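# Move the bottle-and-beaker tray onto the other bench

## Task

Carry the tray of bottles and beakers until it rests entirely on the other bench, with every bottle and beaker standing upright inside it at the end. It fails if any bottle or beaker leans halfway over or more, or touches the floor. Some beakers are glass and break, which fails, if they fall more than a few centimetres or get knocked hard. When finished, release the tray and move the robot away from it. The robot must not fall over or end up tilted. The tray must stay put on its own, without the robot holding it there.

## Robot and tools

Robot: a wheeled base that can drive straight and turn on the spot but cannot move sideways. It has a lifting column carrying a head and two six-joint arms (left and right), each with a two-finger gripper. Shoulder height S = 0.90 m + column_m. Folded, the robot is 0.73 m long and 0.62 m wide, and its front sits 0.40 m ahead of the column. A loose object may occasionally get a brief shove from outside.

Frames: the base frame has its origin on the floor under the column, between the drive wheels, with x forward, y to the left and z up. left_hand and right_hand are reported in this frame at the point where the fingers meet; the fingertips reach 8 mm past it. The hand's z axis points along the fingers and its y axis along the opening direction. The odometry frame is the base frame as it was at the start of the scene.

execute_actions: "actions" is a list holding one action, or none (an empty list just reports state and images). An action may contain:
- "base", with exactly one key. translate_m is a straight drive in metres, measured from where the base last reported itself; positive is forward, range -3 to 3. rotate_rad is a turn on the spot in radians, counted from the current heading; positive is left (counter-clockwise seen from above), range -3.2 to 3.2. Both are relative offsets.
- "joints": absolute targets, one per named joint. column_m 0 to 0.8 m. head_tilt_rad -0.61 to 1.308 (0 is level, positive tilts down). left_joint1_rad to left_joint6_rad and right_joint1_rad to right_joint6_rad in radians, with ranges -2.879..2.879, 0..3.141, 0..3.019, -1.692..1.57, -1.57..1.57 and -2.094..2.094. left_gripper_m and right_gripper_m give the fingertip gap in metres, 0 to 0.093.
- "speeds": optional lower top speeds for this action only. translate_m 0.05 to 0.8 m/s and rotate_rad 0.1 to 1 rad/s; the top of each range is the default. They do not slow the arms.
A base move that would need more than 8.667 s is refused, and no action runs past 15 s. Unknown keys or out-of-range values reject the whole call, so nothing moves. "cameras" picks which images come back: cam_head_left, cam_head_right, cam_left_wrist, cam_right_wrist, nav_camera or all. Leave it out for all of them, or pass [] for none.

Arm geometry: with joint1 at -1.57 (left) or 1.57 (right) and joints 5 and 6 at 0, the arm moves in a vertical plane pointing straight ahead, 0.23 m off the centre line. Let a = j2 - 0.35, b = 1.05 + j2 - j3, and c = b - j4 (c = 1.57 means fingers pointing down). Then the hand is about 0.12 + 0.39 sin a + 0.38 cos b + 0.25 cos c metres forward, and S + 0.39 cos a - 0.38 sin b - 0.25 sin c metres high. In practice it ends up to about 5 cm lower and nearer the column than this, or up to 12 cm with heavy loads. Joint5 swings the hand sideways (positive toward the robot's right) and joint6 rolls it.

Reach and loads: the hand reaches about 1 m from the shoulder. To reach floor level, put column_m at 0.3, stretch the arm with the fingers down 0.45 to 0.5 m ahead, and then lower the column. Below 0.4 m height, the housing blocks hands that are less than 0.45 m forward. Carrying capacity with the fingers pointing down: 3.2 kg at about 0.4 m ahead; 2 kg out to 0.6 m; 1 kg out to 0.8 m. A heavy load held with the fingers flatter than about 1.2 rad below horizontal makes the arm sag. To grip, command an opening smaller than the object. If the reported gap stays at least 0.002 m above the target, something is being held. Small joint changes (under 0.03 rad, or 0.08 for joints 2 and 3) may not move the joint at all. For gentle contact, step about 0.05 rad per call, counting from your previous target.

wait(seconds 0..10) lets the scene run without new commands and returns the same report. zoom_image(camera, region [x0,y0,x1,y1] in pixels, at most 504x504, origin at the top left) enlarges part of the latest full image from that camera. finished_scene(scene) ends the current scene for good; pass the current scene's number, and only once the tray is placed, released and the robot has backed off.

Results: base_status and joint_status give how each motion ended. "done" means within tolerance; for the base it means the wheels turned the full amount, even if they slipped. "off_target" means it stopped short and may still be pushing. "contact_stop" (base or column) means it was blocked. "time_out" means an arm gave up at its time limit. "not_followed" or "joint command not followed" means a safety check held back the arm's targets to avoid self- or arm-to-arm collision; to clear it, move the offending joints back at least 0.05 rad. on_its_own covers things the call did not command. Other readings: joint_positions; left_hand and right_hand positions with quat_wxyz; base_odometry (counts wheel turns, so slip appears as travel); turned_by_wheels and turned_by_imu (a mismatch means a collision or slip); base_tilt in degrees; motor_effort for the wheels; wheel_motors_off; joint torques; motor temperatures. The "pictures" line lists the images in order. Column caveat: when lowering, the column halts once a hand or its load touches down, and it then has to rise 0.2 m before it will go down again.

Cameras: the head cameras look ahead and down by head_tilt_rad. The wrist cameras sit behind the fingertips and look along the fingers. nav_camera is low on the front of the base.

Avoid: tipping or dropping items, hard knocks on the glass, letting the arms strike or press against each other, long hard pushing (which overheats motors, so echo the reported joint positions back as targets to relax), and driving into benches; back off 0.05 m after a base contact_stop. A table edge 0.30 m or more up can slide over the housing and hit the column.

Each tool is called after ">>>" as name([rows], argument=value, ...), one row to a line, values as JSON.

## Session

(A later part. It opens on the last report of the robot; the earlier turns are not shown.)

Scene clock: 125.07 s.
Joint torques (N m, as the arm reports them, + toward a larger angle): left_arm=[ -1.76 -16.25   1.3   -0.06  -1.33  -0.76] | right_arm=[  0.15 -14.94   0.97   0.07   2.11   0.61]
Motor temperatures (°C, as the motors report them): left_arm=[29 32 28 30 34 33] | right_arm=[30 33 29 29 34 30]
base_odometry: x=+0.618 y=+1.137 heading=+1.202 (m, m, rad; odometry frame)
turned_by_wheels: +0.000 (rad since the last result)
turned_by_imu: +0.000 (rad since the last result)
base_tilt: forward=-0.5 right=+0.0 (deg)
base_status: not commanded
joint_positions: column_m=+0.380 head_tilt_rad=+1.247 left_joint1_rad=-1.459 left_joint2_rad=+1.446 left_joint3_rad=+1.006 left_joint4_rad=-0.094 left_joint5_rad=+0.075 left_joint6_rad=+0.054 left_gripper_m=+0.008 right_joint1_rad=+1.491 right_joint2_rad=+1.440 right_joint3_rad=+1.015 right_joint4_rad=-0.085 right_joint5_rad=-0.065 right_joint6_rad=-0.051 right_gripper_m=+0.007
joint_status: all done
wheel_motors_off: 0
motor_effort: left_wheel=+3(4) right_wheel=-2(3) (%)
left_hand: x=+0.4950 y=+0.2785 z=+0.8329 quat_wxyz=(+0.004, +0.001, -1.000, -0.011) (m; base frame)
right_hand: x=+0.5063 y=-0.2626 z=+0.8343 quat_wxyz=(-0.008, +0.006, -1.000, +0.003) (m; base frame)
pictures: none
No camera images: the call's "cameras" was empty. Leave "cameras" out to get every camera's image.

>>> execute_actions([
  {"joints":{"left_gripper_m":0.04,"right_gripper_m":0.04,"left_joint1_rad":-1.46}},
], cameras=[])

>>> execute_actions([
  {"joints":{"column_m":0.58}},
], cameras=[])

>>> execute_actions([
  {"base":{"translate_m":-0.6},"joints":{"head_tilt_rad":0.9}},
], cameras=["cam_head_left"])

>>> finished_scene(scene=1)

Scene clock: 135.70 s.
Joint torques (N m, as the arm reports them, + toward a larger angle): left_arm=[ -0.24 -15.42   1.32  -0.06  -0.1   -0.08] | right_arm=[ -0.16 -14.76   1.02   0.31   0.1    0.15]
Motor temperatures (°C, as the motors report them): left_arm=[29 31 28 30 34 33] | right_arm=[30 33 29 29 35 30]
base_odometry: x=+0.618 y=+1.137 heading=+1.202 (m, m, rad; odometry frame)
turned_by_wheels: +0.000 (rad since the last result)
turned_by_imu: +0.000 (rad since the last result)
base_tilt: forward=-0.6 right=+0.2 (deg)
base_status: not commanded
joint_positions: column_m=+0.380 head_tilt_rad=+1.247 left_joint1_rad=-1.460 left_joint2_rad=+1.433 left_joint3_rad=+1.006 left_joint4_rad=-0.094 left_joint5_rad=+0.037 left_joint6_rad=-0.010 left_gripper_m=+0.040 right_joint1_rad=+1.497 right_joint2_rad=+1.436 right_joint3_rad=+1.015 right_joint4_rad=-0.092 right_joint5_rad=-0.017 right_joint6_rad=-0.009 right_gripper_m=+0.040
joint_status: all done
wheel_motors_off: 0
motor_effort: left_wheel=+2(3) right_wheel=-2(2) (%)
left_hand: x=+0.5005 y=+0.2847 z=+0.8380 quat_wxyz=(-0.002, +0.033, -0.999, -0.030) (m; base frame)
right_hand: x=+0.5060 y=-0.2667 z=+0.8356 quat_wxyz=(-0.005, -0.014, -1.000, +0.023) (m; base frame)
pictures: none
No camera images: the call's "cameras" was empty. Leave "cameras" out to get every camera's image.

Scene clock: 138.90 s.
Joint torques (N m, as the arm reports them, + toward a larger angle): left_arm=[ -0.14 -15.55   1.24  -0.15  -0.09  -0.08] | right_arm=[ -0.49 -14.81   0.93   0.4    0.08   0.14]
Motor temperatures (°C, as the motors report them): left_arm=[29 31 28 30 33 33] | right_arm=[30 33 29 29 34 30]
base_odometry: x=+0.618 y=+1.137 heading=+1.202 (m, m, rad; odometry frame)
turned_by_wheels: +0.000 (rad since the last result)
turned_by_imu: +0.000 (rad since the last result)
base_tilt: forward=-0.5 right=+0.1 (deg)
base_status: not commanded
joint_positions: column_m=+0.580 head_tilt_rad=+1.247 left_joint1_rad=-1.460 left_joint2_rad=+1.432 left_joint3_rad=+1.006 left_joint4_rad=-0.094 left_joint5_rad=+0.037 left_joint6_rad=-0.010 left_gripper_m=+0.040 right_joint1_rad=+1.497 right_joint2_rad=+1.435 right_joint3_rad=+1.015 right_joint4_rad=-0.092 right_joint5_rad=-0.017 right_joint6_rad=-0.008 right_gripper_m=+0.040
joint_status: all done
wheel_motors_off: 0
motor_effort: left_wheel=+3(3) right_wheel=-2(2) (%)
left_hand: x=+0.5010 y=+0.2846 z=+1.0382 quat_wxyz=(-0.003, +0.033, -0.999, -0.030) (m; base frame)
right_hand: x=+0.5065 y=-0.2667 z=+1.0360 quat_wxyz=(-0.006, -0.014, -1.000, +0.023) (m; base frame)
pictures: none
No camera images: the call's "cameras" was empty. Leave "cameras" out to get every camera's image.

Scene clock: 141.63 s.
Joint torques (N m, as the arm reports them, + toward a larger angle): left_arm=[ -0.56 -15.93   1.12  -0.22  -0.08  -0.07] | right_arm=[ -0.28 -14.18   1.39   0.38   0.07   0.17]
Motor temperatures (°C, as the motors report them): left_arm=[29 31 28 30 33 33] | right_arm=[30 33 29 29 34 30]
base_odometry: x=+0.401 y=+0.578 heading=+1.203 (m, m, rad; odometry frame)
turned_by_wheels: +0.001 (rad since the last result)
turned_by_imu: +0.002 (rad since the last result)
base_tilt: forward=-0.5 right=+0.1 (deg)
base_status: done
joint_positions: column_m=+0.580 head_tilt_rad=+0.914 left_joint1_rad=-1.460 left_joint2_rad=+1.428 left_joint3_rad=+1.006 left_joint4_rad=-0.094 left_joint5_rad=+0.036 left_joint6_rad=-0.010 left_gripper_m=+0.040 right_joint1_rad=+1.497 right_joint2_rad=+1.432 right_joint3_rad=+1.012 right_joint4_rad=-0.095 right_joint5_rad=-0.017 right_joint6_rad=-0.008 right_gripper_m=+0.040
joint_status: all done
wheel_motors_off: 0
motor_effort: left_wheel=+1(64) right_wheel=+1(30) (%)
left_hand: x=+0.5025 y=+0.2847 z=+1.0395 quat_wxyz=(-0.004, +0.033, -0.999, -0.030) (m; base frame)
right_hand: x=+0.5049 y=-0.2666 z=+1.0368 quat_wxyz=(-0.004, -0.014, -1.000, +0.023) (m; base frame)
pictures: cam_head_left
camera_calibration (this result's frames):
cam_head_left: T_world_to_cam=[[-0.0104949, -0.999643, -0.0245591, 0.093706], [-0.740423, 0.0242757, -0.671703, 1.08937], [0.672059, 0.0111346, -0.740414, 1.04901], [0, 0, 0, 1]] pos_world=[0.102585, 0.0555471, 1.51073]
Images, in order (width x height): cam_head_left 504x504.

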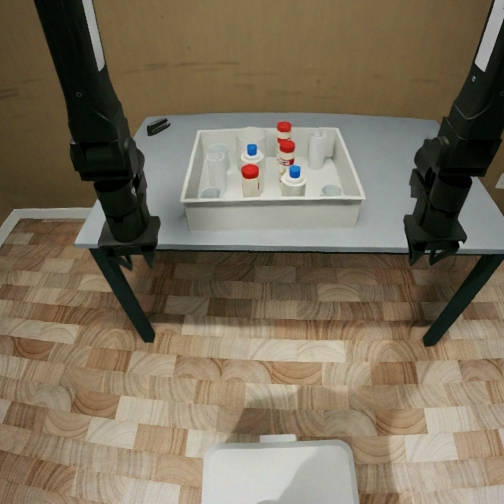

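The scene is finished: the task was done.


## Next scene

The same job, from a new start.

>>> execute_actions([
  {"joints":{"head_tilt_rad":0.6}},
])

Scene clock: 0.70 s.
Joint torques (N m, as the arm reports them, + toward a larger angle): left_arm=[-1.32 -7.73 -0.8  -1.37  0.06  0.04] | right_arm=[-0.62 -6.06 -0.68 -1.07 -0.02  0.04]
Motor temperatures (°C, as the motors report them): left_arm=[29 30 28 30 32 32] | right_arm=[30 32 29 29 31 30]
base_odometry: x=+0.000 y=+0.000 heading=+0.000 (m, m, rad; odometry frame)
turned_by_wheels: +0.000 (rad since the last result)
turned_by_imu: +0.000 (rad since the last result)
base_tilt: forward=-0.6 right=+0.2 (deg)
base_status: not commanded
joint_positions: column_m=+0.557 head_tilt_rad=+0.618 left_joint1_rad=-1.579 left_joint2_rad=+0.905 left_joint3_rad=+0.423 left_joint4_rad=-0.926 left_joint5_rad=+0.028 left_joint6_rad=-0.048 left_gripper_m=+0.095 right_joint1_rad=+1.579 right_joint2_rad=+0.875 right_joint3_rad=+0.417 right_joint4_rad=-0.903 right_joint5_rad=+0.028 right_joint6_rad=-0.022 right_gripper_m=+0.094
joint_status: all done
wheel_motors_off: 0
motor_effort: left_wheel=+0(0) right_wheel=+3(2) (%)
left_hand: x=+0.1539 y=+0.2178 z=+1.2478 quat_wxyz=(+0.428, +0.024, -0.903, +0.005) (m; base frame)
right_hand: x=+0.1603 y=-0.2284 z=+1.2455 quat_wxyz=(+0.407, +0.019, -0.913, +0.006) (m; base frame)
pictures: cam_head_left, cam_head_right, cam_left_wrist, cam_right_wrist, nav_camera
camera_calibration (this result's frames):
cam_head_left: T_world_to_cam=[[-0.00285738, -0.999643, -0.0265542, 0.0958323], [-0.511729, 0.0242757, -0.858804, 1.35099], [0.859142, 0.0111346, -0.511616, 0.669511], [0, 0, 0, 1]] pos_world=[0.116409, 0.0555471, 1.50531]
cam_head_right: T_world_to_cam=[[-0.00293558, -0.999889, -0.0145771, -0.0221886], [-0.517123, 0.0139946, -0.855797, 1.34786], [0.855906, 0.00502586, -0.517107, 0.674638], [0, 0, 0, 1]] pos_world=[0.119517, -0.0444395, 1.50203]
cam_left_wrist: T_world_to_cam=[[0.0696306, -0.997169, -0.0283982, 0.239142], [-0.0615005, -0.0327042, 0.997571, -1.22116], [-0.995675, -0.067715, -0.0636036, 0.370291], [0, 0, 0, 1]] pos_world=[0.276936, 0.223602, 1.24853]
cam_right_wrist: T_world_to_cam=[[0.0266102, -0.99964, -0.00356199, -0.224652], [-0.128902, -0.0069648, 0.991633, -1.2114], [-0.9913, -0.0259284, -0.129041, 0.435948], [0, 0, 0, 1]] pos_world=[0.281981, -0.221705, 1.25672]
Images, in order (width x height): cam_head_left 504x504, cam_head_right 504x504, cam_left_wrist 504x504, cam_right_wrist 504x504, nav_camera 504x504.

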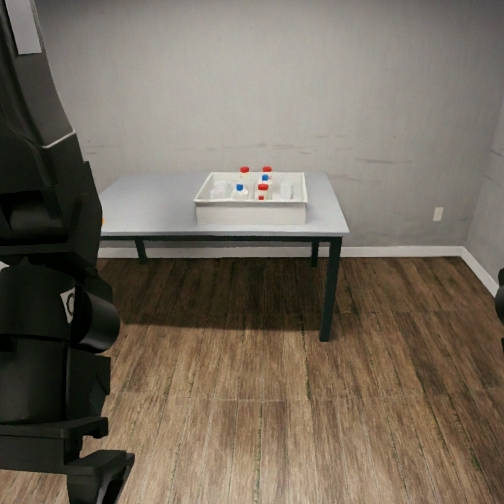

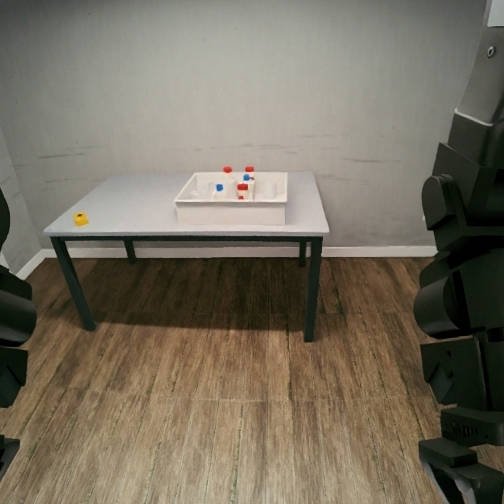

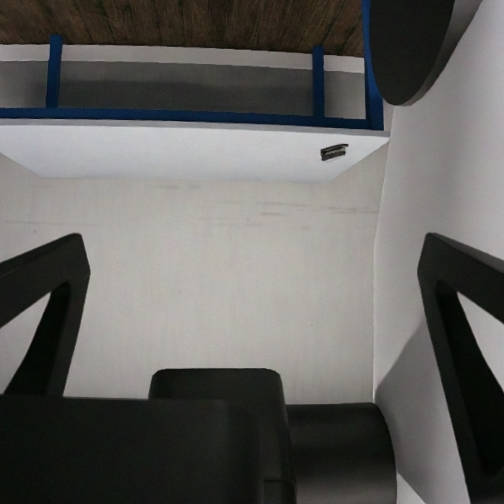

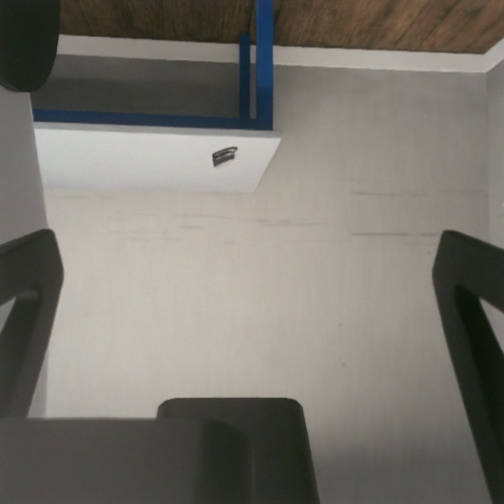

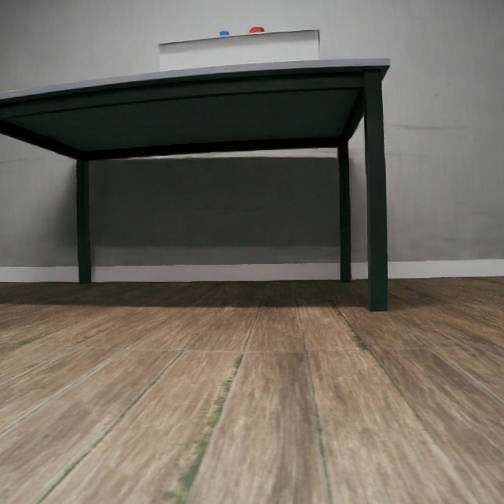

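>>> execute_actions([
  {"base":{"rotate_rad":0.19},"joints":{"column_m":0.62,"head_tilt_rad":0.9,"left_joint2_rad":1.42,"left_joint3_rad":1.01,"left_joint4_rad":-0.1,"right_joint2_rad":1.42,"right_joint3_rad":1.01,"right_joint4_rad":-0.1,"right_joint6_rad":-0.04,"left_joint6_rad":0.04,"left_joint5_rad":0.06,"right_joint5_rad":-0.06,"left_joint1_rad":-1.48,"right_joint1_rad":1.47,"left_gripper_m":0.06,"right_gripper_m":0.06}},
], cameras=[])

>>> execute_actions([
  {"base":{"translate_m":0.8}},
], cameras=[])

>>> execute_actions([
  {"base":{"rotate_rad":-0.28}},
], cameras=["cam_head_left","cam_head_right"])

Scene clock: 21.60 s.
Joint torques (N m, as the arm reports them, + toward a larger angle): left_arm=[ -0.27 -14.55   1.14   0.42  -0.01   0.18] | right_arm=[ -1.81 -13.03   1.58   0.88  -0.06  -0.01]
Motor temperatures (°C, as the motors report them): left_arm=[29 30 28 30 31 32] | right_arm=[30 32 29 29 31 30]
base_odometry: x=+0.000 y=+0.000 heading=+0.188 (m, m, rad; odometry frame)
turned_by_wheels: +0.188 (rad since the last result)
turned_by_imu: +0.189 (rad since the last result)
base_tilt: forward=-0.4 right=+0.1 (deg)
base_status: done
joint_positions: column_m=+0.620 head_tilt_rad=+0.901 left_joint1_rad=-1.479 left_joint2_rad=+1.422 left_joint3_rad=+1.009 left_joint4_rad=-0.110 left_joint5_rad=+0.059 left_joint6_rad=+0.030 left_gripper_m=+0.060 right_joint1_rad=+1.470 right_joint2_rad=+1.412 right_joint3_rad=+1.011 right_joint4_rad=-0.106 right_joint5_rad=-0.059 right_joint6_rad=-0.035 right_gripper_m=+0.060
joint_status: all done
wheel_motors_off: 0
motor_effort: left_wheel=-7(36) right_wheel=+5(48) (%)
left_hand: x=+0.5037 y=+0.2688 z=+1.0808 quat_wxyz=(+0.000, +0.008, -1.000, -0.010) (m; base frame)
right_hand: x=+0.5100 y=-0.2753 z=+1.0852 quat_wxyz=(-0.009, -0.007, -1.000, +0.015) (m; base frame)
pictures: none
No camera images: the call's "cameras" was empty. Leave "cameras" out to get every camera's image.

Scene clock: 24.73 s.
Joint torques (N m, as the arm reports them, + toward a larger angle): left_arm=[ -0.61 -15.56   1.07   0.44   0.03   0.19] | right_arm=[ -1.17 -13.31   1.41   0.86  -0.08   0.  ]
Motor temperatures (°C, as the motors report them): left_arm=[29 30 28 30 31 32] | right_arm=[30 32 29 29 31 30]
base_odometry: x=+0.786 y=+0.149 heading=+0.188 (m, m, rad; odometry frame)
turned_by_wheels: +0.000 (rad since the last result)
turned_by_imu: -0.001 (rad since the last result)
base_tilt: forward=-0.5 right=+0.2 (deg)
base_status: done
joint_positions: column_m=+0.620 head_tilt_rad=+0.901 left_joint1_rad=-1.479 left_joint2_rad=+1.421 left_joint3_rad=+1.012 left_joint4_rad=-0.110 left_joint5_rad=+0.059 left_joint6_rad=+0.030 left_gripper_m=+0.060 right_joint1_rad=+1.470 right_joint2_rad=+1.413 right_joint3_rad=+1.013 right_joint4_rad=-0.104 right_joint5_rad=-0.059 right_joint6_rad=-0.035 right_gripper_m=+0.060
joint_status: not commanded
wheel_motors_off: 0
motor_effort: left_wheel=+0(49) right_wheel=-1(63) (%)
left_hand: x=+0.5058 y=+0.2688 z=+1.0813 quat_wxyz=(-0.002, +0.008, -1.000, -0.010) (m; base frame)
right_hand: x=+0.5118 y=-0.2754 z=+1.0852 quat_wxyz=(-0.010, -0.007, -1.000, +0.015) (m; base frame)
pictures: none
No camera images: the call's "cameras" was empty. Leave "cameras" out to get every camera's image.

Scene clock: 26.53 s.
Joint torques (N m, as the arm reports them, + toward a larger angle): left_arm=[ -0.17 -15.77   0.88   0.34   0.02   0.17] | right_arm=[ -1.97 -12.98   1.5    0.83  -0.06  -0.03]
Motor temperatures (°C, as the motors report them): left_arm=[29 30 28 30 31 32] | right_arm=[30 32 29 29 31 30]
base_odometry: x=+0.786 y=+0.149 heading=-0.090 (m, m, rad; odometry frame)
turned_by_wheels: -0.278 (rad since the last result)
turned_by_imu: -0.281 (rad since the last result)
base_tilt: forward=-0.5 right=+0.1 (deg)
base_status: done
joint_positions: column_m=+0.620 head_tilt_rad=+0.901 left_joint1_rad=-1.480 left_joint2_rad=+1.421 left_joint3_rad=+1.012 left_joint4_rad=-0.110 left_joint5_rad=+0.059 left_joint6_rad=+0.030 left_gripper_m=+0.060 right_joint1_rad=+1.470 right_joint2_rad=+1.413 right_joint3_rad=+1.013 right_joint4_rad=-0.104 right_joint5_rad=-0.059 right_joint6_rad=-0.035 right_gripper_m=+0.060
joint_status: not commanded
wheel_motors_off: 0
motor_effort: left_wheel=+4(36) right_wheel=-3(56) (%)
left_hand: x=+0.5058 y=+0.2684 z=+1.0813 quat_wxyz=(-0.002, +0.008, -1.000, -0.010) (m; base frame)
right_hand: x=+0.5118 y=-0.2753 z=+1.0852 quat_wxyz=(-0.010, -0.007, -1.000, +0.015) (m; base frame)
pictures: cam_head_left, cam_head_right
camera_calibration (this result's frames):
cam_head_left: T_world_to_cam=[[-0.0101804, -0.999643, -0.0246911, 0.0948851], [-0.731784, 0.0242757, -0.681104, 1.13092], [0.68146, 0.0111346, -0.73177, 1.06428], [0, 0, 0, 1]] pos_world=[0.103285, 0.0555471, 1.55143]
cam_head_right: T_world_to_cam=[[-0.00690089, -0.999889, -0.0131714, -0.0233261], [-0.73612, 0.0139946, -0.676706, 1.12531], [0.676816, 0.00502586, -0.736135, 1.06802], [0, 0, 0, 1]] pos_world=[0.105348, -0.0444395, 1.5474]
Images, in order (width x height): cam_head_left 504x504, cam_head_right 504x504.

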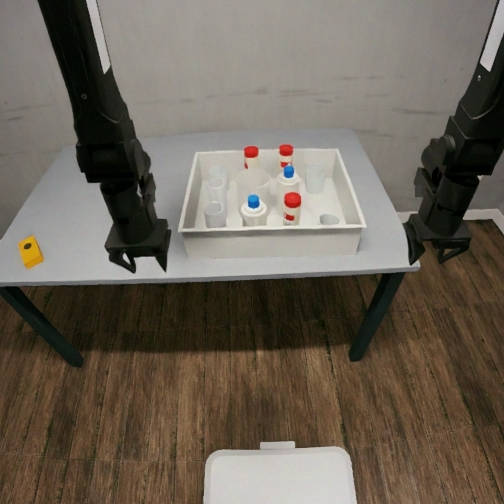

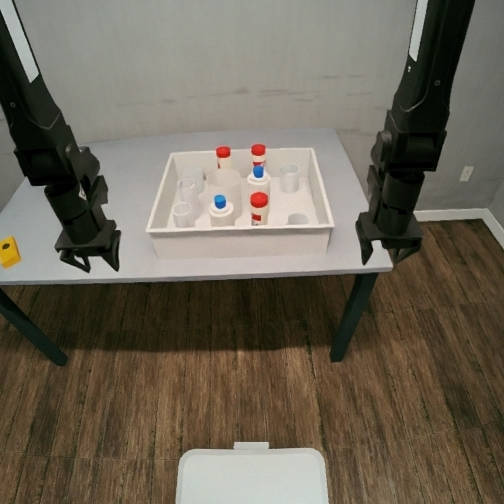

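>>> execute_actions([
  {"base":{"translate_m":0.53},"joints":{"head_tilt_rad":1.25,"left_joint1_rad":-1.46}},
], cameras=[])

>>> execute_actions([
  {"joints":{"column_m":0.45}},
], cameras=["cam_head_left","cam_left_wrist","cam_right_wrist"])

Scene clock: 38.50 s.
Joint torques (N m, as the arm reports them, + toward a larger angle): left_arm=[ -0.22 -15.1    1.07   0.64   0.     0.14] | right_arm=[ -1.58 -13.1    1.21   0.75  -0.06   0.01]
Motor temperatures (°C, as the motors report them): left_arm=[29 31 28 30 31 32] | right_arm=[30 32 29 29 31 30]
base_odometry: x=+1.314 y=+0.101 heading=-0.090 (m, m, rad; odometry frame)
turned_by_wheels: +0.000 (rad since the last result)
turned_by_imu: -0.001 (rad since the last result)
base_tilt: forward=-0.5 right=+0.1 (deg)
base_status: done
joint_positions: column_m=+0.620 head_tilt_rad=+1.248 left_joint1_rad=-1.463 left_joint2_rad=+1.420 left_joint3_rad=+1.012 left_joint4_rad=-0.110 left_joint5_rad=+0.059 left_joint6_rad=+0.030 left_gripper_m=+0.060 right_joint1_rad=+1.470 right_joint2_rad=+1.414 right_joint3_rad=+1.014 right_joint4_rad=-0.103 right_joint5_rad=-0.059 right_joint6_rad=-0.035 right_gripper_m=+0.060
joint_status: all done
wheel_motors_off: 0
motor_effort: left_wheel=+0(47) right_wheel=-1(49) (%)
left_hand: x=+0.5062 y=+0.2783 z=+1.0825 quat_wxyz=(-0.003, +0.012, -1.000, -0.017) (m; base frame)
right_hand: x=+0.5126 y=-0.2754 z=+1.0849 quat_wxyz=(-0.011, -0.007, -1.000, +0.015) (m; base frame)
pictures: none
No camera images: the call's "cameras" was empty. Leave "cameras" out to get every camera's image.

Scene clock: 41.30 s.
Joint torques (N m, as the arm reports them, + toward a larger angle): left_arm=[  0.52 -15.83   1.03   0.4    0.01   0.16] | right_arm=[ -1.66 -12.78   1.24   0.69  -0.07   0.01]
Motor temperatures (°C, as the motors report them): left_arm=[29 31 28 30 31 32] | right_arm=[30 32 29 29 31 30]
base_odometry: x=+1.314 y=+0.101 heading=-0.090 (m, m, rad; odometry frame)
turned_by_wheels: +0.000 (rad since the last result)
turned_by_imu: +0.000 (rad since the last result)
base_tilt: forward=-0.6 right=+0.1 (deg)
base_status: not commanded
joint_positions: column_m=+0.450 head_tilt_rad=+1.248 left_joint1_rad=-1.463 left_joint2_rad=+1.420 left_joint3_rad=+1.012 left_joint4_rad=-0.110 left_joint5_rad=+0.059 left_joint6_rad=+0.030 left_gripper_m=+0.060 right_joint1_rad=+1.470 right_joint2_rad=+1.414 right_joint3_rad=+1.014 right_joint4_rad=-0.103 right_joint5_rad=-0.059 right_joint6_rad=-0.035 right_gripper_m=+0.060
joint_status: all done
wheel_motors_off: 0
motor_effort: left_wheel=+0(0) right_wheel=+1(1) (%)
left_hand: x=+0.5062 y=+0.2783 z=+0.9126 quat_wxyz=(-0.003, +0.012, -1.000, -0.017) (m; base frame)
right_hand: x=+0.5126 y=-0.2754 z=+0.9151 quat_wxyz=(-0.011, -0.007, -1.000, +0.015) (m; base frame)
pictures: cam_head_left, cam_left_wrist, cam_right_wrist
camera_calibration (this result's frames):
cam_head_left: T_world_to_cam=[[-0.0179529, -0.999643, -0.0197733, 0.084018], [-0.919447, 0.0242757, -0.392464, 0.610116], [0.392804, 0.0111346, -0.919555, 1.2241], [0, 0, 0, 1]] pos_world=[0.0816451, 0.0555471, 1.36674]
cam_left_wrist: T_world_to_cam=[[0.049701, -0.998382, -0.0276187, 0.275203], [-0.814458, -0.0565196, 0.577463, -0.092007], [-0.578089, -0.00620616, -0.81595, 1.16194], [0, 0, 0, 1]] pos_world=[0.583093, 0.276769, 1.00882]
cam_right_wrist: T_world_to_cam=[[-0.0243924, -0.999511, 0.0195707, -0.27713], [-0.835516, 0.0311316, 0.548584, -0.0605792], [-0.548925, -0.00297035, -0.835866, 1.16765], [0, 0, 0, 1]] pos_world=[0.583577, -0.27164, 1.01465]
Images, in order (width x height): cam_head_left 504x504, cam_left_wrist 504x504, cam_right_wrist 504x504.

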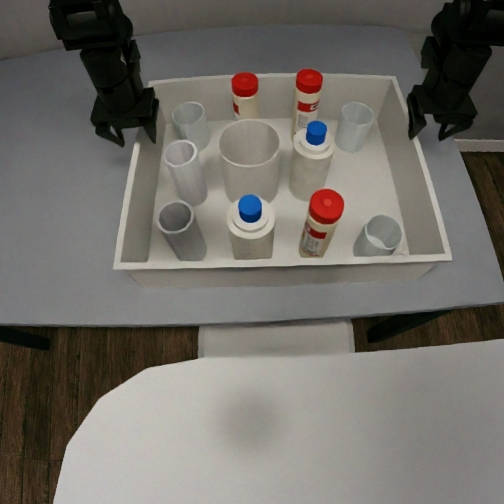

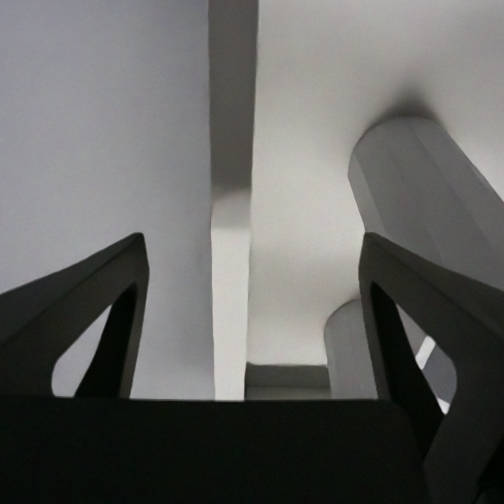

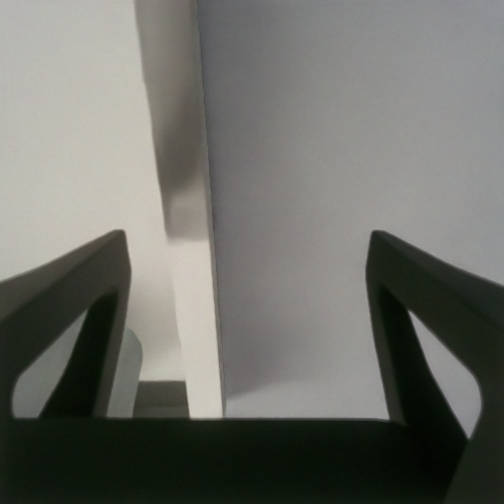

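>>> execute_actions([
  {"joints":{"left_joint1_rad":-1.445,"right_joint1_rad":1.51}},
], cameras=[])

>>> execute_actions([
  {"joints":{"column_m":0.375}},
], cameras=["cam_head_left","cam_left_wrist","cam_right_wrist"])

Scene clock: 50.17 s.
Joint torques (N m, as the arm reports them, + toward a larger angle): left_arm=[  0.41 -14.83   1.15   0.41   0.02   0.17] | right_arm=[ -0.79 -13.4    1.27   0.77  -0.08  -0.04]
Motor temperatures (°C, as the motors report them): left_arm=[29 31 28 30 31 32] | right_arm=[30 32 29 29 31 30]
base_odometry: x=+1.314 y=+0.101 heading=-0.090 (m, m, rad; odometry frame)
turned_by_wheels: +0.000 (rad since the last result)
turned_by_imu: +0.000 (rad since the last result)
base_tilt: forward=-0.5 right=+0.1 (deg)
base_status: not commanded
joint_positions: column_m=+0.450 head_tilt_rad=+1.248 left_joint1_rad=-1.450 left_joint2_rad=+1.420 left_joint3_rad=+1.012 left_joint4_rad=-0.110 left_joint5_rad=+0.059 left_joint6_rad=+0.030 left_gripper_m=+0.060 right_joint1_rad=+1.504 right_joint2_rad=+1.414 right_joint3_rad=+1.014 right_joint4_rad=-0.103 right_joint5_rad=-0.059 right_joint6_rad=-0.035 right_gripper_m=+0.060
joint_status: all done
wheel_motors_off: 0
motor_effort: left_wheel=+0(0) right_wheel=+0(0) (%)
left_hand: x=+0.5058 y=+0.2865 z=+0.9133 quat_wxyz=(-0.003, +0.015, -1.000, -0.023) (m; base frame)
right_hand: x=+0.5132 y=-0.2554 z=+0.9139 quat_wxyz=(-0.011, +0.001, -1.000, +0.000) (m; base frame)
pictures: none
No camera images: the call's "cameras" was empty. Leave "cameras" out to get every camera's image.

Scene clock: 51.73 s.
Joint torques (N m, as the arm reports them, + toward a larger angle): left_arm=[  0.41 -14.35   1.16   0.49  -0.02   0.17] | right_arm=[ -1.04 -13.27   1.24   0.86  -0.06  -0.02]
Motor temperatures (°C, as the motors report them): left_arm=[29 31 28 30 31 32] | right_arm=[30 32 29 29 31 30]
base_odometry: x=+1.314 y=+0.101 heading=-0.090 (m, m, rad; odometry frame)
turned_by_wheels: +0.000 (rad since the last result)
turned_by_imu: +0.000 (rad since the last result)
base_tilt: forward=-0.5 right=+0.0 (deg)
base_status: not commanded
joint_positions: column_m=+0.375 head_tilt_rad=+1.248 left_joint1_rad=-1.450 left_joint2_rad=+1.420 left_joint3_rad=+1.012 left_joint4_rad=-0.110 left_joint5_rad=+0.059 left_joint6_rad=+0.030 left_gripper_m=+0.060 right_joint1_rad=+1.504 right_joint2_rad=+1.414 right_joint3_rad=+1.014 right_joint4_rad=-0.103 right_joint5_rad=-0.059 right_joint6_rad=-0.035 right_gripper_m=+0.060
joint_status: all done
wheel_motors_off: 0
motor_effort: left_wheel=+0(0) right_wheel=-1(1) (%)
left_hand: x=+0.5058 y=+0.2865 z=+0.8383 quat_wxyz=(-0.003, +0.015, -1.000, -0.023) (m; base frame)
right_hand: x=+0.5132 y=-0.2554 z=+0.8390 quat_wxyz=(-0.011, +0.001, -1.000, +0.000) (m; base frame)
pictures: cam_head_left, cam_left_wrist, cam_right_wrist
camera_calibration (this result's frames):
cam_head_left: T_world_to_cam=[[-0.0179529, -0.999643, -0.0197733, 0.0825354], [-0.919447, 0.0242757, -0.392464, 0.58069], [0.392804, 0.0111346, -0.919555, 1.15516], [0, 0, 0, 1]] pos_world=[0.0816451, 0.0555471, 1.29176]
cam_left_wrist: T_world_to_cam=[[0.0565539, -0.997618, -0.0394883, 0.287573], [-0.814028, -0.0689743, 0.576716, -0.0449889], [-0.578066, -0.000470961, -0.81599, 1.09952], [0, 0, 0, 1]] pos_world=[0.582712, 0.284303, 0.934501]
cam_right_wrist: T_world_to_cam=[[-0.00761062, -0.999926, -0.00949617, -0.239972], [-0.835786, 0.00114704, 0.549053, -0.0267716], [-0.549002, 0.0121154, -0.835733, 1.10821], [0, 0, 0, 1]] pos_world=[0.584206, -0.25335, 0.938586]
Images, in order (width x height): cam_head_left 504x504, cam_left_wrist 504x504, cam_right_wrist 504x504.

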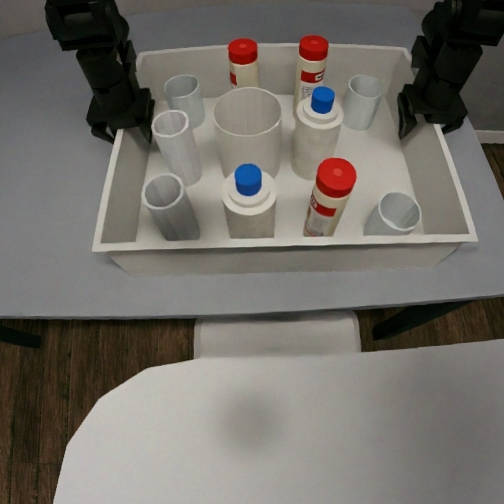

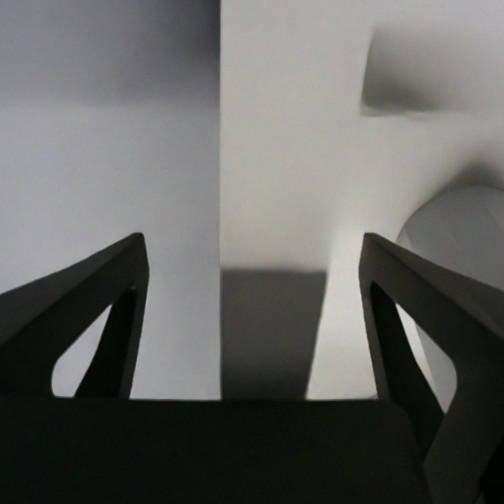

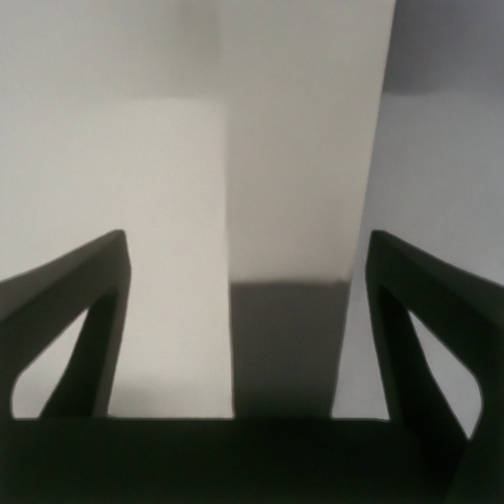

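>>> execute_actions([
  {"joints":{"left_gripper_m":0,"right_gripper_m":0,"right_joint1_rad":1.485}},
], cameras=[])

>>> execute_actions([
  {"joints":{"column_m":0.5}},
], cameras=[])

>>> execute_actions([
  {"base":{"translate_m":-0.6},"speeds":{"translate_m":0.25}},
], cameras=[])

>>> execute_actions([
  {"base":{"rotate_rad":3.0},"speeds":{"rotate_rad":0.45},"joints":{"head_tilt_rad":0.7}},
], cameras=["cam_head_left","nav_camera"])

Scene clock: 62.13 s.
Joint torques (N m, as the arm reports them, + toward a larger angle): left_arm=[ -0.39 -14.45   0.93   0.41  -1.17  -0.23] | right_arm=[ -1.71 -13.69   1.23   0.75   1.52   0.16]
Motor temperatures (°C, as the motors report them): left_arm=[29 31 28 30 31 32] | right_arm=[30 33 29 29 31 30]
base_odometry: x=+1.314 y=+0.101 heading=-0.090 (m, m, rad; odometry frame)
turned_by_wheels: +0.000 (rad since the last result)
turned_by_imu: +0.000 (rad since the last result)
base_tilt: forward=-0.6 right=+0.0 (deg)
base_status: not commanded
joint_positions: column_m=+0.375 head_tilt_rad=+1.248 left_joint1_rad=-1.444 left_joint2_rad=+1.421 left_joint3_rad=+1.012 left_joint4_rad=-0.109 left_joint5_rad=+0.096 left_joint6_rad=+0.067 left_gripper_m=+0.008 right_joint1_rad=+1.488 right_joint2_rad=+1.414 right_joint3_rad=+1.014 right_joint4_rad=-0.103 right_joint5_rad=-0.098 right_joint6_rad=-0.048 right_gripper_m=+0.006
joint_status: left_gripper_m off_target (ended at +0.008, target +0.000); right_gripper_m off_target (ended at +0.006, target +0.000); the others done
wheel_motors_off: 0
motor_effort: left_wheel=+0(0) right_wheel=+0(0) (%)
left_hand: x=+0.5062 y=+0.2834 z=+0.8383 quat_wxyz=(-0.004, -0.002, -1.000, -0.007) (m; base frame)
right_hand: x=+0.5131 y=-0.2579 z=+0.8393 quat_wxyz=(-0.012, +0.005, -1.000, -0.013) (m; base frame)
pictures: none
No camera images: the call's "cameras" was empty. Leave "cameras" out to get every camera's image.

Scene clock: 64.37 s.
Joint torques (N m, as the arm reports them, + toward a larger angle): left_arm=[ -0.18 -19.38   0.5   -0.46  -1.34  -0.27] | right_arm=[ -2.15 -17.66   0.49  -0.2    1.63   0.15]
Motor temperatures (°C, as the motors report them): left_arm=[29 31 28 30 32 32] | right_arm=[30 33 29 29 31 30]
base_odometry: x=+1.314 y=+0.101 heading=-0.090 (m, m, rad; odometry frame)
turned_by_wheels: +0.000 (rad since the last result)
turned_by_imu: +0.000 (rad since the last result)
base_tilt: forward=-0.5 right=+0.0 (deg)
base_status: not commanded
joint_positions: column_m=+0.500 head_tilt_rad=+1.248 left_joint1_rad=-1.444 left_joint2_rad=+1.481 left_joint3_rad=+1.013 left_joint4_rad=-0.086 left_joint5_rad=+0.101 left_joint6_rad=+0.070 left_gripper_m=+0.007 right_joint1_rad=+1.488 right_joint2_rad=+1.473 right_joint3_rad=+1.016 right_joint4_rad=-0.079 right_joint5_rad=-0.100 right_joint6_rad=-0.051 right_gripper_m=+0.006
joint_status: all done
wheel_motors_off: 0
motor_effort: left_wheel=+0(0) right_wheel=-1(1) (%)
left_hand: x=+0.4853 y=+0.2836 z=+0.9406 quat_wxyz=(+0.013, -0.002, -1.000, -0.003) (m; base frame)
right_hand: x=+0.4932 y=-0.2582 z=+0.9416 quat_wxyz=(+0.005, +0.004, -1.000, -0.015) (m; base frame)
pictures: none
No camera images: the call's "cameras" was empty. Leave "cameras" out to get every camera's image.

Scene clock: 68.03 s.
Joint torques (N m, as the arm reports them, + toward a larger angle): left_arm=[ -0.08 -19.45   0.46  -0.28  -1.38  -0.24] | right_arm=[ -1.63 -17.76   0.65  -0.32   1.66   0.16]
Motor temperatures (°C, as the motors report them): left_arm=[29 31 28 30 32 32] | right_arm=[30 33 29 29 32 30]
base_odometry: x=+0.716 y=+0.155 heading=-0.090 (m, m, rad; odometry frame)
turned_by_wheels: +0.001 (rad since the last result)
turned_by_imu: +0.001 (rad since the last result)
base_tilt: forward=-0.5 right=+0.1 (deg)
base_status: done
joint_positions: column_m=+0.500 head_tilt_rad=+1.248 left_joint1_rad=-1.445 left_joint2_rad=+1.483 left_joint3_rad=+1.013 left_joint4_rad=-0.084 left_joint5_rad=+0.102 left_joint6_rad=+0.071 left_gripper_m=+0.007 right_joint1_rad=+1.488 right_joint2_rad=+1.476 right_joint3_rad=+1.016 right_joint4_rad=-0.077 right_joint5_rad=-0.100 right_joint6_rad=-0.051 right_gripper_m=+0.006
joint_status: not commanded
wheel_motors_off: 0
motor_effort: left_wheel=+1(28) right_wheel=-3(43) (%)
left_hand: x=+0.4847 y=+0.2832 z=+0.9397 quat_wxyz=(+0.014, -0.002, -1.000, -0.003) (m; base frame)
right_hand: x=+0.4921 y=-0.2582 z=+0.9406 quat_wxyz=(+0.006, +0.005, -1.000, -0.015) (m; base frame)
pictures: none
No camera images: the call's "cameras" was empty. Leave "cameras" out to get every camera's image.

Scene clock: 75.93 s.
Joint torques (N m, as the arm reports them, + toward a larger angle): left_arm=[  0.31 -19.34   0.56  -0.43  -1.34  -0.26] | right_arm=[ -1.47 -17.77   0.43  -0.44   1.83   0.18]
Motor temperatures (°C, as the motors report them): left_arm=[29 32 28 30 33 32] | right_arm=[30 33 29 29 33 30]
base_odometry: x=+0.716 y=+0.156 heading=+2.908 (m, m, rad; odometry frame)
turned_by_wheels: +2.998 (rad since the last result)
turned_by_imu: +3.038 (rad since the last result)
base_tilt: forward=-0.5 right=+0.1 (deg)
base_status: done
joint_positions: column_m=+0.500 head_tilt_rad=+0.717 left_joint1_rad=-1.446 left_joint2_rad=+1.483 left_joint3_rad=+1.013 left_joint4_rad=-0.084 left_joint5_rad=+0.102 left_joint6_rad=+0.071 left_gripper_m=+0.007 right_joint1_rad=+1.486 right_joint2_rad=+1.476 right_joint3_rad=+1.016 right_joint4_rad=-0.077 right_joint5_rad=-0.104 right_joint6_rad=-0.052 right_gripper_m=+0.006
joint_status: all done
wheel_motors_off: 0
motor_effort: left_wheel=-8(39) right_wheel=+8(62) (%)
left_hand: x=+0.4847 y=+0.2825 z=+0.9396 quat_wxyz=(+0.014, -0.003, -1.000, -0.002) (m; base frame)
right_hand: x=+0.4921 y=-0.2590 z=+0.9407 quat_wxyz=(+0.005, +0.004, -1.000, -0.016) (m; base frame)
pictures: cam_head_left, nav_camera
camera_calibration (this result's frames):
cam_head_left: T_world_to_cam=[[-0.00547181, -0.999643, -0.026141, 0.0938399], [-0.594224, 0.0242757, -0.803933, 1.22478], [0.804281, 0.0111346, -0.594145, 0.765805], [0, 0, 0, 1]] pos_world=[0.112384, 0.0555471, 1.44209]
Images, in order (width x height): cam_head_left 504x504, nav_camera 504x504.

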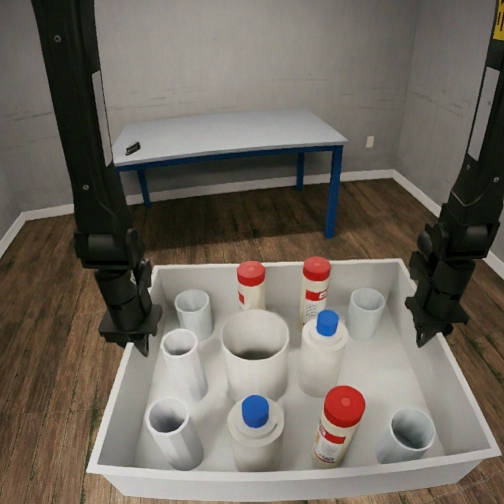

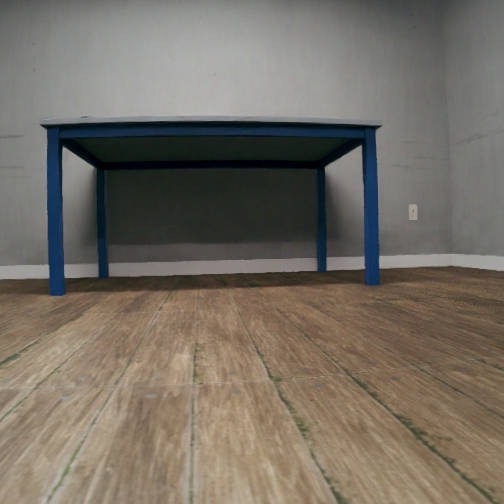

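Edge ≈2.1 m.

>>> execute_actions([
  {"base":{"rotate_rad":0.11},"speeds":{"rotate_rad":0.3}},
], cameras=[])

>>> execute_actions([
  {"base":{"translate_m":1.8},"speeds":{"translate_m":0.27},"joints":{"head_tilt_rad":1.25}},
], cameras=["cam_head_left"])

Scene clock: 82.73 s.
Joint torques (N m, as the arm reports them, + toward a larger angle): left_arm=[  0.06 -18.81   0.5   -0.51  -1.36  -0.26] | right_arm=[ -1.2  -17.44   0.49  -0.45   1.77   0.19]
Motor temperatures (°C, as the motors report them): left_arm=[29 32 28 30 33 32] | right_arm=[30 33 29 29 33 30]
base_odometry: x=+0.716 y=+0.156 heading=+3.016 (m, m, rad; odometry frame)
turned_by_wheels: +0.108 (rad since the last result)
turned_by_imu: +0.109 (rad since the last result)
base_tilt: forward=-0.4 right=+0.1 (deg)
base_status: done
joint_positions: column_m=+0.500 head_tilt_rad=+0.717 left_joint1_rad=-1.447 left_joint2_rad=+1.483 left_joint3_rad=+1.013 left_joint4_rad=-0.084 left_joint5_rad=+0.103 left_joint6_rad=+0.071 left_gripper_m=+0.007 right_joint1_rad=+1.485 right_joint2_rad=+1.476 right_joint3_rad=+1.016 right_joint4_rad=-0.077 right_joint5_rad=-0.104 right_joint6_rad=-0.052 right_gripper_m=+0.006
joint_status: not commanded
wheel_motors_off: 0
motor_effort: left_wheel=-7(36) right_wheel=+7(30) (%)
left_hand: x=+0.4848 y=+0.2820 z=+0.9396 quat_wxyz=(+0.014, -0.003, -1.000, -0.001) (m; base frame)
right_hand: x=+0.4921 y=-0.2594 z=+0.9407 quat_wxyz=(+0.005, +0.004, -1.000, -0.015) (m; base frame)
pictures: none
No camera images: the call's "cameras" was empty. Leave "cameras" out to get every camera's image.

Scene clock: 90.33 s.
Joint torques (N m, as the arm reports them, + toward a larger angle): left_arm=[  0.44 -20.59   0.11  -0.59  -1.4   -0.25] | right_arm=[ -1.74 -17.88   0.02  -0.28   1.82   0.19]
Motor temperatures (°C, as the motors report them): left_arm=[29 32 28 30 34 32] | right_arm=[30 33 29 29 34 30]
base_odometry: x=-1.070 y=+0.381 heading=+3.017 (m, m, rad; odometry frame)
turned_by_wheels: +0.001 (rad since the last result)
turned_by_imu: -0.001 (rad since the last result)
base_tilt: forward=-0.5 right=+0.1 (deg)
base_status: done
joint_positions: column_m=+0.500 head_tilt_rad=+1.247 left_joint1_rad=-1.447 left_joint2_rad=+1.484 left_joint3_rad=+1.017 left_joint4_rad=-0.084 left_joint5_rad=+0.103 left_joint6_rad=+0.070 left_gripper_m=+0.007 right_joint1_rad=+1.485 right_joint2_rad=+1.477 right_joint3_rad=+1.022 right_joint4_rad=-0.078 right_joint5_rad=-0.104 right_joint6_rad=-0.053 right_gripper_m=+0.006
joint_status: all done
wheel_motors_off: 0
motor_effort: left_wheel=+0(51) right_wheel=+0(58) (%)
left_hand: x=+0.4870 y=+0.2822 z=+0.9394 quat_wxyz=(+0.012, -0.003, -1.000, -0.002) (m; base frame)
right_hand: x=+0.4955 y=-0.2595 z=+0.9405 quat_wxyz=(+0.003, +0.005, -1.000, -0.015) (m; base frame)
pictures: cam_head_left
camera_calibration (this result's frames):
cam_head_left: T_world_to_cam=[[-0.0179427, -0.999643, -0.0197826, 0.0850158], [-0.919243, 0.0242757, -0.392941, 0.630355], [0.393281, 0.0111346, -0.919351, 1.26956], [0, 0, 0, 1]] pos_world=[0.0816811, 0.0555471, 1.41655]
Images, in order (width x height): cam_head_left 504x504.

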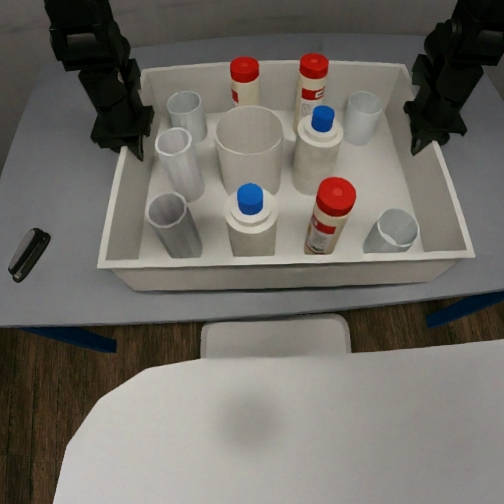

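>>> execute_actions([
  {"base":{"translate_m":0.05},"speeds":{"translate_m":0.1},"joints":{"column_m":0.42}},
], cameras=[])

>>> execute_actions([
  {"joints":{"column_m":0.385}},
], cameras=["cam_head_left"])

Scene clock: 97.17 s.
Joint torques (N m, as the arm reports them, + toward a larger angle): left_arm=[ -0.24 -19.23   0.37  -0.45  -1.38  -0.27] | right_arm=[ -0.92 -18.15   0.04  -0.4    1.85   0.15]
Motor temperatures (°C, as the motors report them): left_arm=[29 32 28 30 34 32] | right_arm=[30 33 29 29 34 30]
base_odometry: x=-1.119 y=+0.387 heading=+3.017 (m, m, rad; odometry frame)
turned_by_wheels: +0.000 (rad since the last result)
turned_by_imu: +0.000 (rad since the last result)
base_tilt: forward=-0.6 right=+0.1 (deg)
base_status: done
joint_positions: column_m=+0.420 head_tilt_rad=+1.248 left_joint1_rad=-1.447 left_joint2_rad=+1.486 left_joint3_rad=+1.019 left_joint4_rad=-0.084 left_joint5_rad=+0.103 left_joint6_rad=+0.070 left_gripper_m=+0.007 right_joint1_rad=+1.485 right_joint2_rad=+1.479 right_joint3_rad=+1.022 right_joint4_rad=-0.077 right_joint5_rad=-0.104 right_joint6_rad=-0.052 right_gripper_m=+0.006
joint_status: all done
wheel_motors_off: 0
motor_effort: left_wheel=+1(30) right_wheel=-1(28) (%)
left_hand: x=+0.4869 y=+0.2823 z=+0.8589 quat_wxyz=(+0.012, -0.003, -1.000, -0.002) (m; base frame)
right_hand: x=+0.4952 y=-0.2596 z=+0.8601 quat_wxyz=(+0.003, +0.004, -1.000, -0.015) (m; base frame)
pictures: none
No camera images: the call's "cameras" was empty. Leave "cameras" out to get every camera's image.

Scene clock: 98.20 s.
Joint torques (N m, as the arm reports them, + toward a larger angle): left_arm=[ -0.05 -16.33   1.73   0.21  -1.39  -0.25] | right_arm=[ -1.41 -15.36   1.77   0.44   1.83   0.18]
Motor temperatures (°C, as the motors report them): left_arm=[29 32 28 30 34 32] | right_arm=[30 33 29 29 34 30]
base_odometry: x=-1.119 y=+0.387 heading=+3.017 (m, m, rad; odometry frame)
turned_by_wheels: +0.000 (rad since the last result)
turned_by_imu: +0.000 (rad since the last result)
base_tilt: forward=-0.5 right=+0.1 (deg)
base_status: not commanded
joint_positions: column_m=+0.385 head_tilt_rad=+1.248 left_joint1_rad=-1.445 left_joint2_rad=+1.446 left_joint3_rad=+0.998 left_joint4_rad=-0.099 left_joint5_rad=+0.104 left_joint6_rad=+0.070 left_gripper_m=+0.007 right_joint1_rad=+1.485 right_joint2_rad=+1.441 right_joint3_rad=+1.004 right_joint4_rad=-0.097 right_joint5_rad=-0.104 right_joint6_rad=-0.055 right_gripper_m=+0.006
joint_status: all done
wheel_motors_off: 0
motor_effort: left_wheel=+3(3) right_wheel=+1(2) (%)
left_hand: x=+0.4880 y=+0.2818 z=+0.8380 quat_wxyz=(+0.011, -0.002, -1.000, -0.002) (m; base frame)
right_hand: x=+0.4958 y=-0.2590 z=+0.8386 quat_wxyz=(+0.004, +0.005, -1.000, -0.015) (m; base frame)
pictures: cam_head_left
camera_calibration (this result's frames):
cam_head_left: T_world_to_cam=[[-0.0179558, -0.999643, -0.0197707, 0.0827294], [-0.919504, 0.0242757, -0.392331, 0.584428], [0.392671, 0.0111346, -0.919612, 1.16442], [0, 0, 0, 1]] pos_world=[0.0816351, 0.0555471, 1.30174]
Images, in order (width x height): cam_head_left 504x504.

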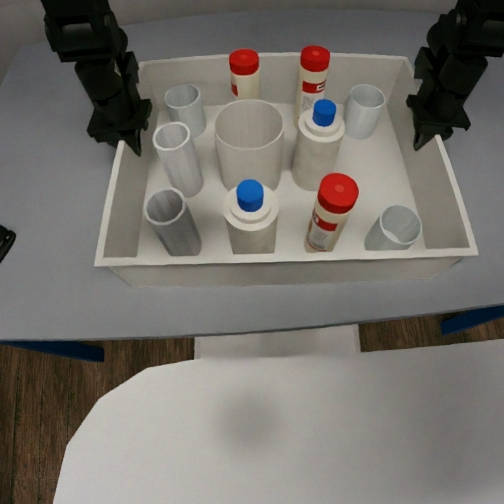

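>>> execute_actions([
  {"joints":{"left_gripper_m":0.04,"right_gripper_m":0.04}},
], cameras=[])

>>> execute_actions([
  {"joints":{"column_m":0.58}},
], cameras=[])

>>> execute_actions([
  {"base":{"translate_m":-0.6}},
], cameras=[])

>>> finished_scene(scene=2)

Scene clock: 105.53 s.
Joint torques (N m, as the arm reports them, + toward a larger angle): left_arm=[  0.05 -15.14   1.7    0.13  -0.08  -0.06] | right_arm=[ -1.52 -15.06   1.74   0.44   0.05   0.15]
Motor temperatures (°C, as the motors report them): left_arm=[29 32 29 30 34 32] | right_arm=[30 33 29 29 34 30]
base_odometry: x=-1.119 y=+0.387 heading=+3.017 (m, m, rad; odometry frame)
turned_by_wheels: +0.000 (rad since the last result)
turned_by_imu: +0.000 (rad since the last result)
base_tilt: forward=-0.6 right=+0.0 (deg)
base_status: not commanded
joint_positions: column_m=+0.385 head_tilt_rad=+1.248 left_joint1_rad=-1.448 left_joint2_rad=+1.431 left_joint3_rad=+1.001 left_joint4_rad=-0.099 left_joint5_rad=+0.062 left_joint6_rad=+0.052 left_gripper_m=+0.040 right_joint1_rad=+1.487 right_joint2_rad=+1.438 right_joint3_rad=+1.004 right_joint4_rad=-0.097 right_joint5_rad=-0.062 right_joint6_rad=-0.050 right_gripper_m=+0.040
joint_status: all done
wheel_motors_off: 0
motor_effort: left_wheel=+1(3) right_wheel=-1(2) (%)
left_hand: x=+0.4968 y=+0.2870 z=+0.8439 quat_wxyz=(+0.002, +0.005, -1.000, -0.022) (m; base frame)
right_hand: x=+0.4969 y=-0.2646 z=+0.8397 quat_wxyz=(+0.003, +0.004, -1.000, +0.005) (m; base frame)
pictures: none
No camera images: the call's "cameras" was empty. Leave "cameras" out to get every camera's image.

Scene clock: 108.67 s.
Joint torques (N m, as the arm reports them, + toward a larger angle): left_arm=[  0.13 -15.29   1.75   0.13  -0.07  -0.08] | right_arm=[ -1.12 -14.62   1.73   0.52   0.06   0.13]
Motor temperatures (°C, as the motors report them): left_arm=[29 32 29 30 34 32] | right_arm=[30 33 29 29 34 30]
base_odometry: x=-1.119 y=+0.387 heading=+3.017 (m, m, rad; odometry frame)
turned_by_wheels: +0.000 (rad since the last result)
turned_by_imu: +0.000 (rad since the last result)
base_tilt: forward=-0.6 right=+0.0 (deg)
base_status: not commanded
joint_positions: column_m=+0.580 head_tilt_rad=+1.248 left_joint1_rad=-1.448 left_joint2_rad=+1.430 left_joint3_rad=+1.001 left_joint4_rad=-0.099 left_joint5_rad=+0.062 left_joint6_rad=+0.052 left_gripper_m=+0.040 right_joint1_rad=+1.487 right_joint2_rad=+1.434 right_joint3_rad=+1.004 right_joint4_rad=-0.097 right_joint5_rad=-0.062 right_joint6_rad=-0.050 right_gripper_m=+0.040
joint_status: all done
wheel_motors_off: 0
motor_effort: left_wheel=+1(2) right_wheel=-1(1) (%)
left_hand: x=+0.4970 y=+0.2870 z=+1.0389 quat_wxyz=(+0.002, +0.005, -1.000, -0.022) (m; base frame)
right_hand: x=+0.4986 y=-0.2646 z=+1.0359 quat_wxyz=(+0.002, +0.004, -1.000, +0.005) (m; base frame)
pictures: none
No camera images: the call's "cameras" was empty. Leave "cameras" out to get every camera's image.

Scene clock: 111.37 s.
Joint torques (N m, as the arm reports them, + toward a larger angle): left_arm=[  0.27 -15.15   1.44   0.05  -0.08  -0.05] | right_arm=[ -1.67 -14.72   1.62   0.48   0.05   0.16]
Motor temperatures (°C, as the motors report them): left_arm=[29 32 29 30 33 32] | right_arm=[30 33 29 29 33 30]
base_odometry: x=-0.524 y=+0.313 heading=+3.018 (m, m, rad; odometry frame)
turned_by_wheels: +0.001 (rad since the last result)
turned_by_imu: +0.002 (rad since the last result)
base_tilt: forward=-0.6 right=+0.0 (deg)
base_status: done
joint_positions: column_m=+0.580 head_tilt_rad=+1.248 left_joint1_rad=-1.447 left_joint2_rad=+1.428 left_joint3_rad=+1.005 left_joint4_rad=-0.099 left_joint5_rad=+0.062 left_joint6_rad=+0.052 left_gripper_m=+0.040 right_joint1_rad=+1.487 right_joint2_rad=+1.432 right_joint3_rad=+1.006 right_joint4_rad=-0.098 right_joint5_rad=-0.062 right_joint6_rad=-0.050 right_gripper_m=+0.040
joint_status: not commanded
wheel_motors_off: 0
motor_effort: left_wheel=+1(63) right_wheel=+0(28) (%)
left_hand: x=+0.5008 y=+0.2874 z=+1.0400 quat_wxyz=(-0.001, +0.005, -1.000, -0.023) (m; base frame)
right_hand: x=+0.5006 y=-0.2647 z=+1.0369 quat_wxyz=(+0.000, +0.004, -1.000, +0.005) (m; base frame)
pictures: none
No camera images: the call's "cameras" was empty. Leave "cameras" out to get every camera's image.

The scene is finished: the task was done.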